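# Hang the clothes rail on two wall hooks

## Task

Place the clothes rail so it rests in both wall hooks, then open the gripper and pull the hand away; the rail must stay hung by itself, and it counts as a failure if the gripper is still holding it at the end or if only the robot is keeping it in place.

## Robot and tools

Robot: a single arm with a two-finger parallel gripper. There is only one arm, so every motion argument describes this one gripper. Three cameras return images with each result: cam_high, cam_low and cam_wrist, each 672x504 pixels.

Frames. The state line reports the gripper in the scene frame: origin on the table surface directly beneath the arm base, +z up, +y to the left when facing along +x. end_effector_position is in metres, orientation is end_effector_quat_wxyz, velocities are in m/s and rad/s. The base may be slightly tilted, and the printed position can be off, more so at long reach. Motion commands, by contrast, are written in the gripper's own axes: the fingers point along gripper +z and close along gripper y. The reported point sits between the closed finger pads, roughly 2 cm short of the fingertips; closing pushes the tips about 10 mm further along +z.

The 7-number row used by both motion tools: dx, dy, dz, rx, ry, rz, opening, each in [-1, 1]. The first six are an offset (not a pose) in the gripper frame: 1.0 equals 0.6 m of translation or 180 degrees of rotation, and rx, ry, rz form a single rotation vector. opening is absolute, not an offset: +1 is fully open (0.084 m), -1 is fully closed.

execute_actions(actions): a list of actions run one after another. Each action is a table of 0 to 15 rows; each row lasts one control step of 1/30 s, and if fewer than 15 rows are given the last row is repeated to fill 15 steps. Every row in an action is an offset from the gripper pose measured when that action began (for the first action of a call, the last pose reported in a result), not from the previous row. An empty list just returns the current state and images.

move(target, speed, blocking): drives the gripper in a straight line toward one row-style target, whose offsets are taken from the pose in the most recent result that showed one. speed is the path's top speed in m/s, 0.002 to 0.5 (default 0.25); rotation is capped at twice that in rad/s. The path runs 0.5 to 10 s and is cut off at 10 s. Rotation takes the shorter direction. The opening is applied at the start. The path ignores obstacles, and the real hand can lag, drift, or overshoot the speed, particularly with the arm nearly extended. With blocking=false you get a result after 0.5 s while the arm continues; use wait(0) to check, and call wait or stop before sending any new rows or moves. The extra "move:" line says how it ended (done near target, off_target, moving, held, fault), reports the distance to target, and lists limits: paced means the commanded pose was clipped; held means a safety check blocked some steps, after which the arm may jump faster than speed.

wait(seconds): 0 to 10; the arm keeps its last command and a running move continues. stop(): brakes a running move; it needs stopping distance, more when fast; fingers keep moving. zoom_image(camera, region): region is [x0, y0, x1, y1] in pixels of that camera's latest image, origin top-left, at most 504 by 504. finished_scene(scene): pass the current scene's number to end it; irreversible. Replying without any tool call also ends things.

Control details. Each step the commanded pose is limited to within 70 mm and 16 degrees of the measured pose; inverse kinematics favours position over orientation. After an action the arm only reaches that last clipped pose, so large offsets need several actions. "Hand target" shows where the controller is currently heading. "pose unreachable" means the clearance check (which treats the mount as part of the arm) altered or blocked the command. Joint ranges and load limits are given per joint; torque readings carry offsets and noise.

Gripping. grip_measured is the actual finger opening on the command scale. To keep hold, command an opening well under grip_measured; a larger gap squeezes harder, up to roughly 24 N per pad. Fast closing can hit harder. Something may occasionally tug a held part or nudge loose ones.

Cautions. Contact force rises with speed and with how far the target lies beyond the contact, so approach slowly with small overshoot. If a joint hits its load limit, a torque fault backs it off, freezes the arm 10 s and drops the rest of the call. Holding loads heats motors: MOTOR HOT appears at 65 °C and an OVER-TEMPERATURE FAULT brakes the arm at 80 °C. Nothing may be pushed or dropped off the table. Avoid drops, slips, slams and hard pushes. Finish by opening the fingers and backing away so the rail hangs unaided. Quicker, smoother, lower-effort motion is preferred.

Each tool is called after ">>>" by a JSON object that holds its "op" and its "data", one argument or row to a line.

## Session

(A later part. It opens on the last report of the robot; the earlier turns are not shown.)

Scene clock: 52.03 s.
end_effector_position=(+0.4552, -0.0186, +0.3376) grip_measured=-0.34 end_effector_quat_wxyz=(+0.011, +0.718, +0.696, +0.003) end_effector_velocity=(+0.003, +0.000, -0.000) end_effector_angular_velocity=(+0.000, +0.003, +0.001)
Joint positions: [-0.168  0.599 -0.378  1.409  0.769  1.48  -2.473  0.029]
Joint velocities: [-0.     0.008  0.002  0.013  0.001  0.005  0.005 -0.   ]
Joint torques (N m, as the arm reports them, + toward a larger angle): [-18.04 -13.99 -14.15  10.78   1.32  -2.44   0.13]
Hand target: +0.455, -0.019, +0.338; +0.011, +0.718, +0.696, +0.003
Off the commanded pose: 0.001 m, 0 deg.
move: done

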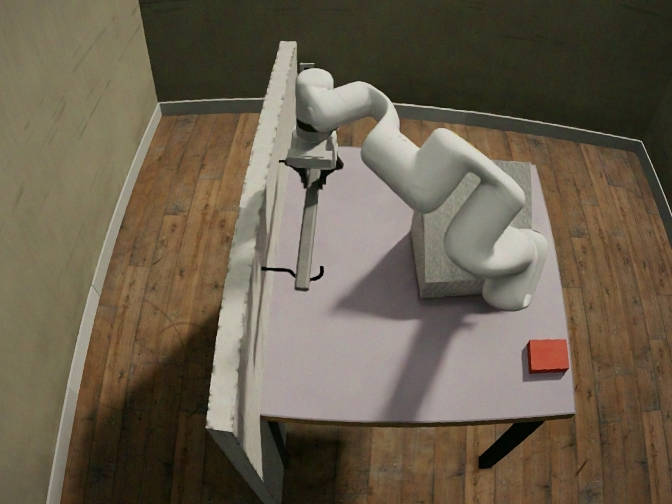

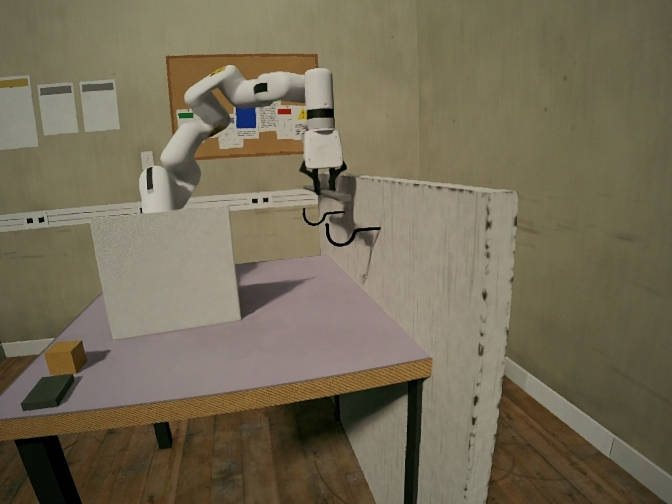

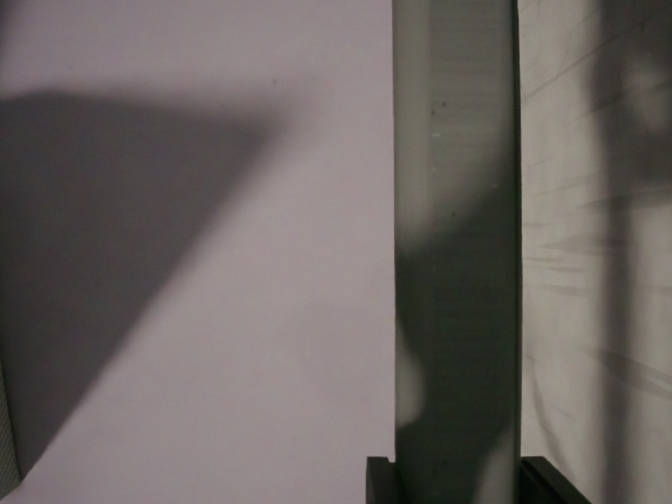

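>>> {"op": "move", "data": {
  "target": [-0.03,0,0.11,0,0,0,-1],
  "speed": 0.06
}}

>>> {"op": "zoom_image", "data": {
  "camera": "cam_low",
  "region": [270,160,410,265]
}}

>>> {"op": "zoom_image", "data": {
  "camera": "cam_high",
  "region": [220,120,420,320]
}}

Scene clock: 66.73 s.
end_effector_position=(+0.4559, -0.0371, +0.2722) grip_measured=-0.34 end_effector_quat_wxyz=(+0.011, +0.718, +0.696, +0.003) end_effector_velocity=(-0.000, -0.001, -0.003) end_effector_angular_velocity=(+0.001, -0.000, -0.002)
Joint positions: [-0.128  0.657 -0.342  1.314  0.835  1.339 -2.534  0.029]
Joint velocities: [ 0.001  0.004  0.002 -0.003  0.004 -0.006 -0.002  0.   ]
Joint torques (N m, as the arm reports them, + toward a larger angle): [-19.04 -13.62 -15.44  11.02   1.45  -2.69   0.35]
Hand target: +0.456, -0.037, +0.272; +0.011, +0.718, +0.696, +0.003
Off the commanded pose: 0.000 m, 0 deg.
move: done

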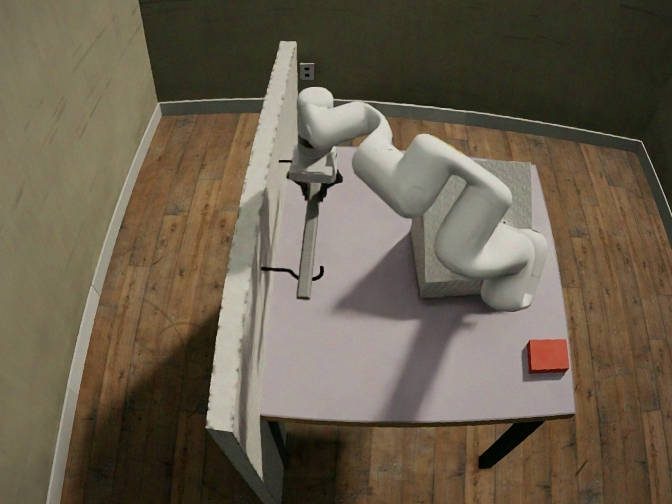

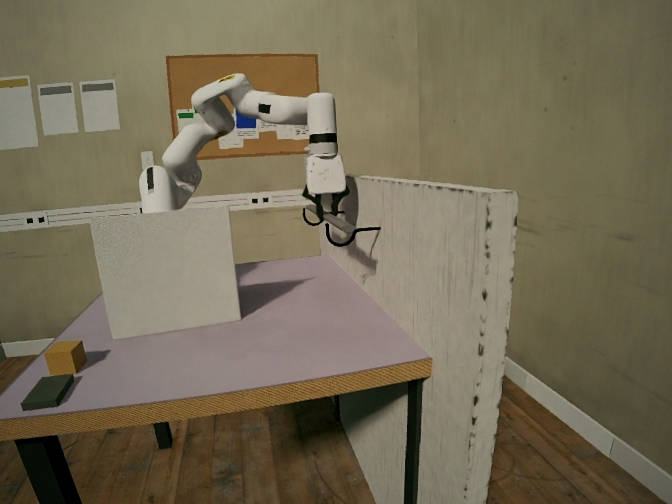

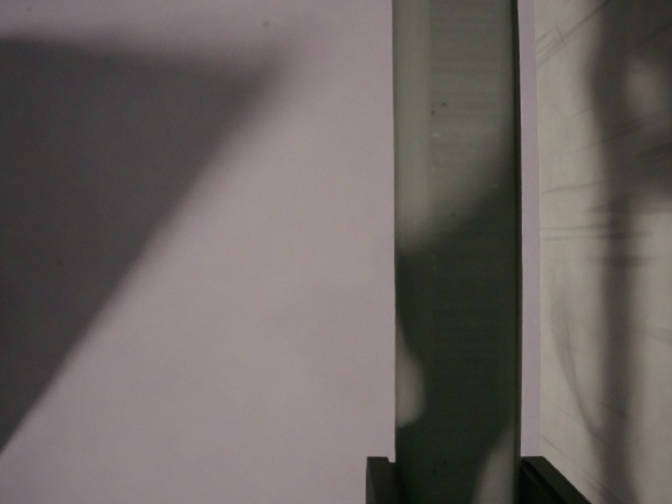

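Region (270, 160, 410, 265) of cam_low's 672x504 image, scaled by 3.600, with more detail than that image has; it fills the top 378 rows of this view, and the rest is white.

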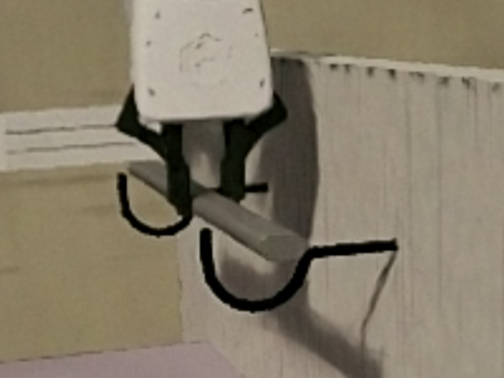

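Region (220, 120, 420, 320) of cam_high's 672x504 image, scaled by 2.520, with more detail than that image has.

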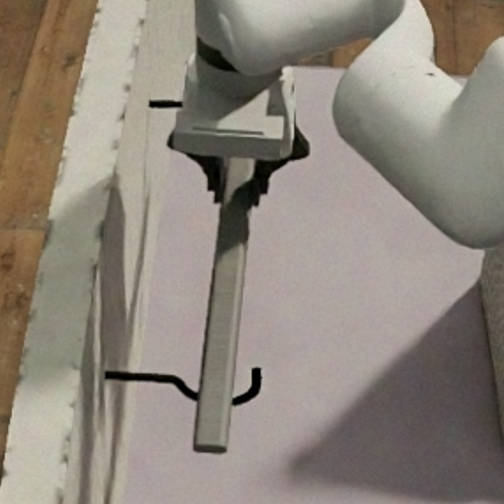

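Well aligned.

>>> {"op": "move", "data": {
  "target": [0,-0.003,0.045,0,0,0,-1],
  "speed": 0.03
}}

>>> {"op": "zoom_image", "data": {
  "camera": "cam_low",
  "region": [270,160,410,265]
}}

Scene clock: 72.53 s.
end_effector_position=(+0.4546, -0.0373, +0.2456) grip_measured=-0.34 end_effector_quat_wxyz=(+0.011, +0.718, +0.696, +0.003) end_effector_velocity=(-0.001, -0.000, -0.003) end_effector_angular_velocity=(+0.000, +0.000, -0.001)
Joint positions: [-0.105  0.669 -0.323  1.27   0.867  1.283 -2.553  0.029]
Joint velocities: [ 0.003  0.001  0.001 -0.006  0.004 -0.006 -0.002 -0.   ]
Joint torques (N m, as the arm reports them, + toward a larger angle): [-18.88 -14.99 -15.4   10.18   0.53  -2.76  -0.15]
Hand target: +0.455, -0.037, +0.245; +0.011, +0.718, +0.696, +0.003
Off the commanded pose: 0.000 m, 0 deg.
move: done

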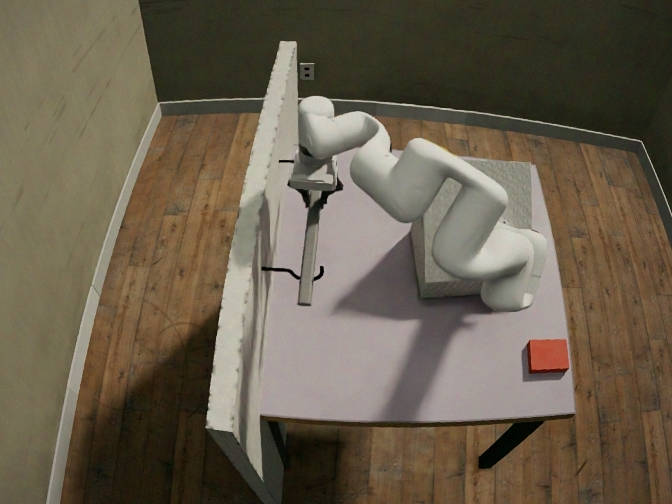

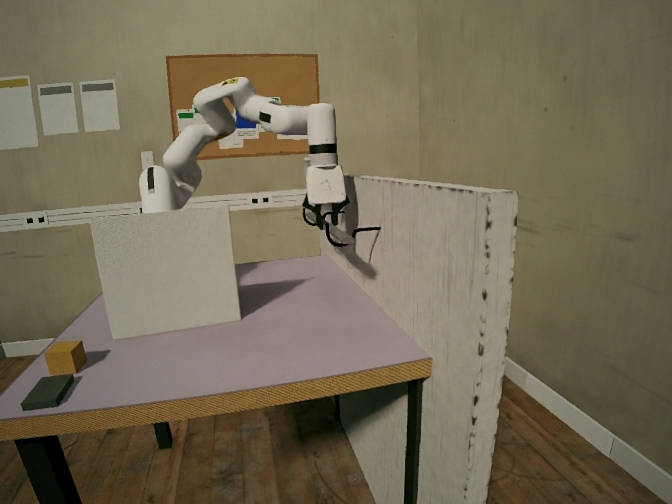

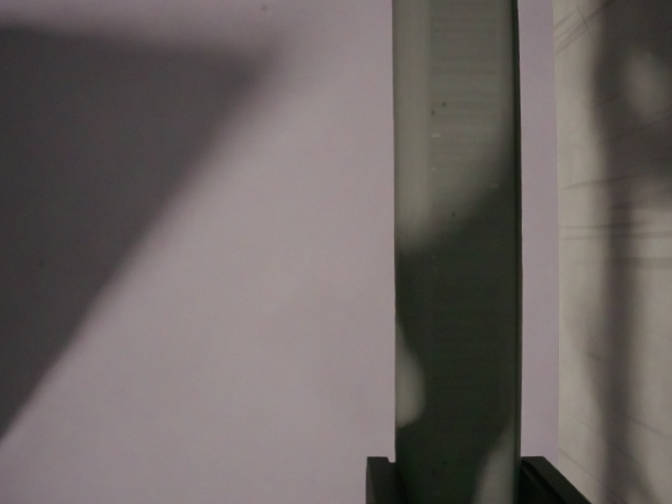

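Region (270, 160, 410, 265) of cam_low's 672x504 image, scaled by 3.600, with more detail than that image has; it fills the top 378 rows of this view, and the rest is white.

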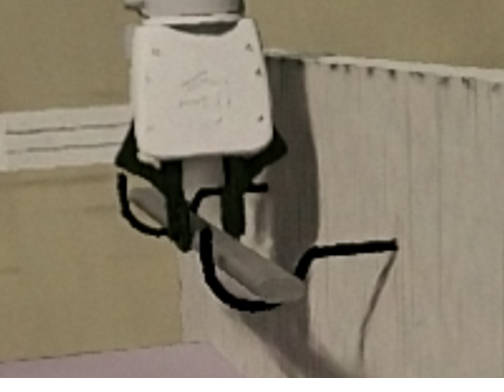

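>>> {"op": "move", "data": {
  "target": [0,0,0.012,0,0,0,-1],
  "speed": 0.015
}}

>>> {"op": "move", "data": {
  "target": [0,0,0,0,0,0,0.1]
}}

>>> {"op": "move", "data": {
  "target": [0,-0.01,-0.2,0,0,0,0.1]
}}

Scene clock: 76.50 s.
end_effector_position=(+0.4548, -0.0374, +0.2386) grip_measured=-0.34 end_effector_quat_wxyz=(+0.011, +0.718, +0.696, +0.003) end_effector_velocity=(+0.000, -0.001, -0.001) end_effector_angular_velocity=(-0.001, -0.002, +0.001)
Joint positions: [-0.099  0.674 -0.318  1.261  0.875  1.269 -2.557  0.029]
Joint velocities: [ 0.001  0.001  0.001 -0.002  0.003 -0.005 -0.002  0.   ]
Joint torques (N m, as the arm reports them, + toward a larger angle): [-18.86 -15.09 -15.31  10.61   0.89  -2.61  -0.02]
Hand target: +0.455, -0.037, +0.238; +0.011, +0.718, +0.696, +0.003
Off the commanded pose: 0.000 m, 0 deg.
move: done

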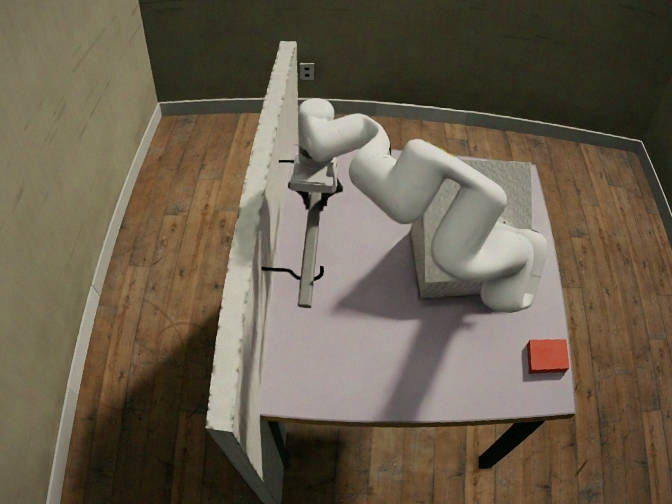

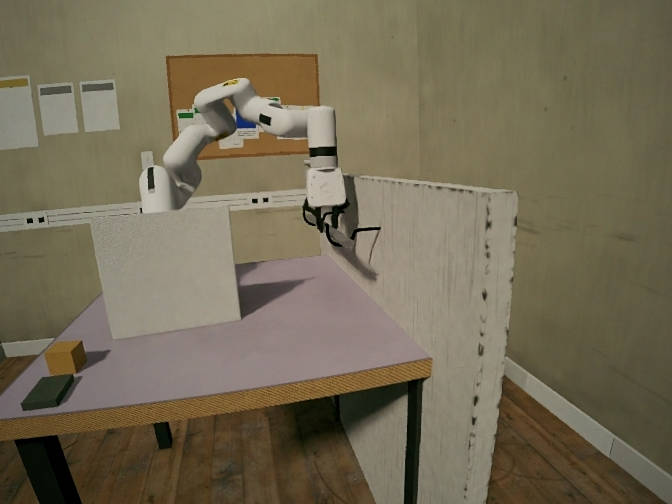

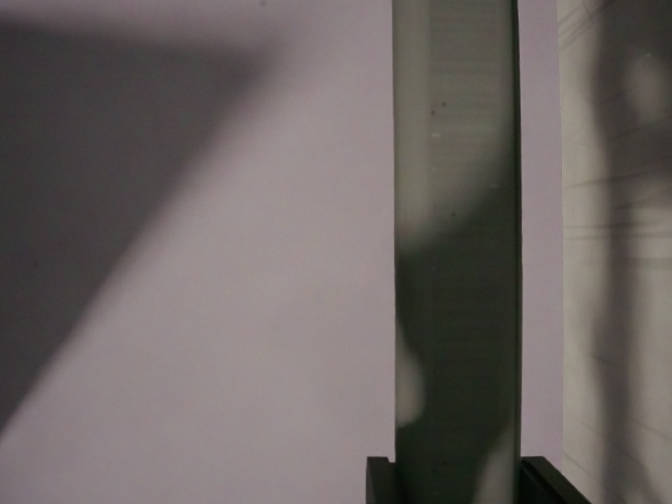

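Scene clock: 77.10 s.
end_effector_position=(+0.4548, -0.0374, +0.2387) grip_measured=+0.09 end_effector_quat_wxyz=(+0.011, +0.718, +0.696, +0.003) end_effector_velocity=(-0.001, +0.000, -0.001) end_effector_angular_velocity=(+0.001, +0.002, -0.001)
Joint positions: [-0.099  0.674 -0.318  1.261  0.876  1.269 -2.557  0.048]
Joint velocities: [ 0.001  0.001  0.    -0.002 -0.     0.    -0.     0.   ]
Joint torques (N m, as the arm reports them, + toward a larger angle): [-18.38 -13.75 -14.56   9.87   0.76  -2.39   0.12]
Hand target: +0.455, -0.037, +0.239; +0.011, +0.718, +0.696, +0.003
Off the commanded pose: 0.000 m, 0 deg.
move: done

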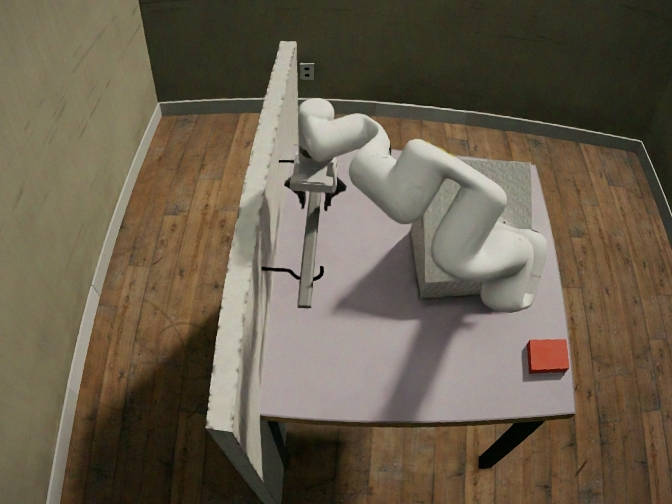

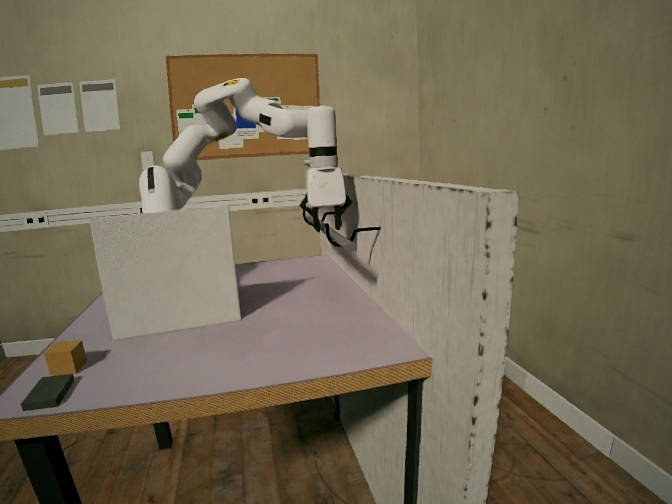

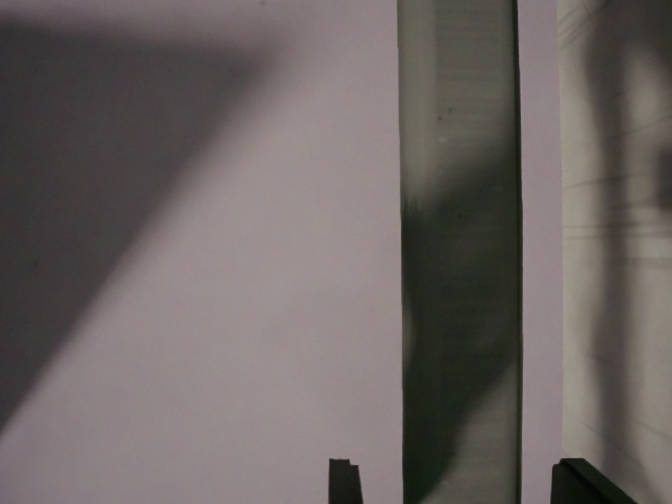

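Scene clock: 78.30 s.
end_effector_position=(+0.4464, -0.0361, +0.3582) grip_measured=+0.09 end_effector_quat_wxyz=(+0.011, +0.718, +0.696, +0.003) end_effector_velocity=(+0.000, -0.000, +0.003) end_effector_angular_velocity=(-0.000, -0.002, -0.001)
Joint positions: [-0.212  0.622 -0.394  1.456  0.748  1.525 -2.498  0.048]
Joint velocities: [-0.004  0.    -0.001  0.007 -0.001  0.006  0.002 -0.   ]
Joint torques (N m, as the arm reports them, + toward a larger angle): [-17.62 -13.77 -12.99  10.46   1.02  -2.33   0.39]
Hand target: +0.446, -0.036, +0.359; +0.012, +0.718, +0.696, +0.003
Off the commanded pose: 0.001 m, 0 deg.
move: done

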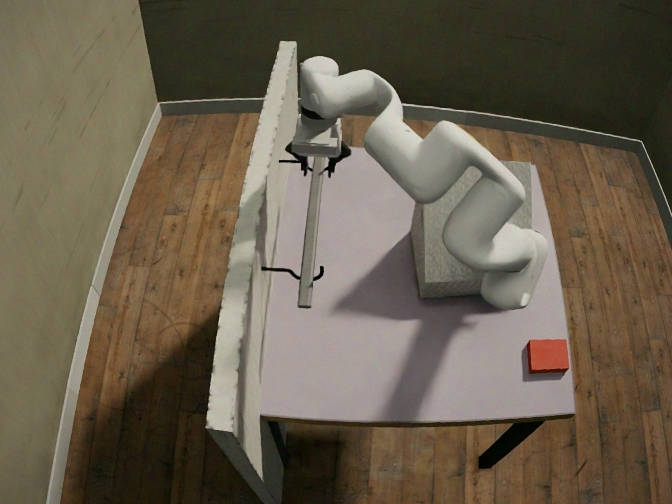

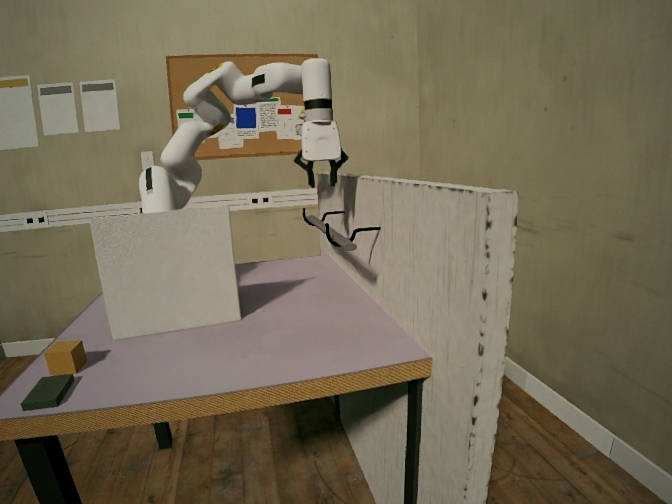

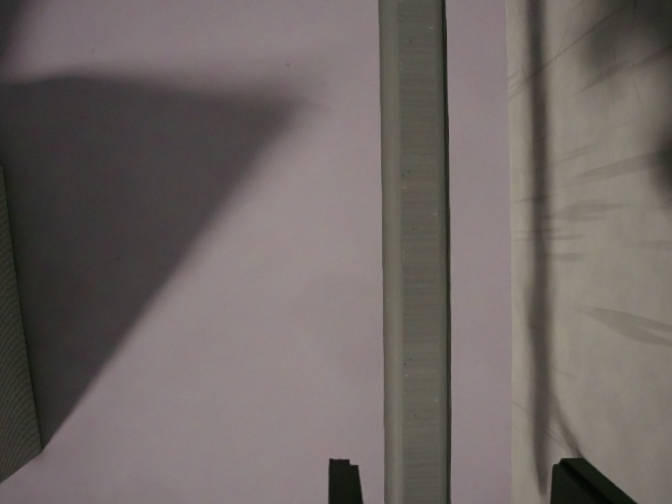

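>>> {"op": "finished_scene", "data": {
  "scene": 1
}}

The scene is finished: the task was done.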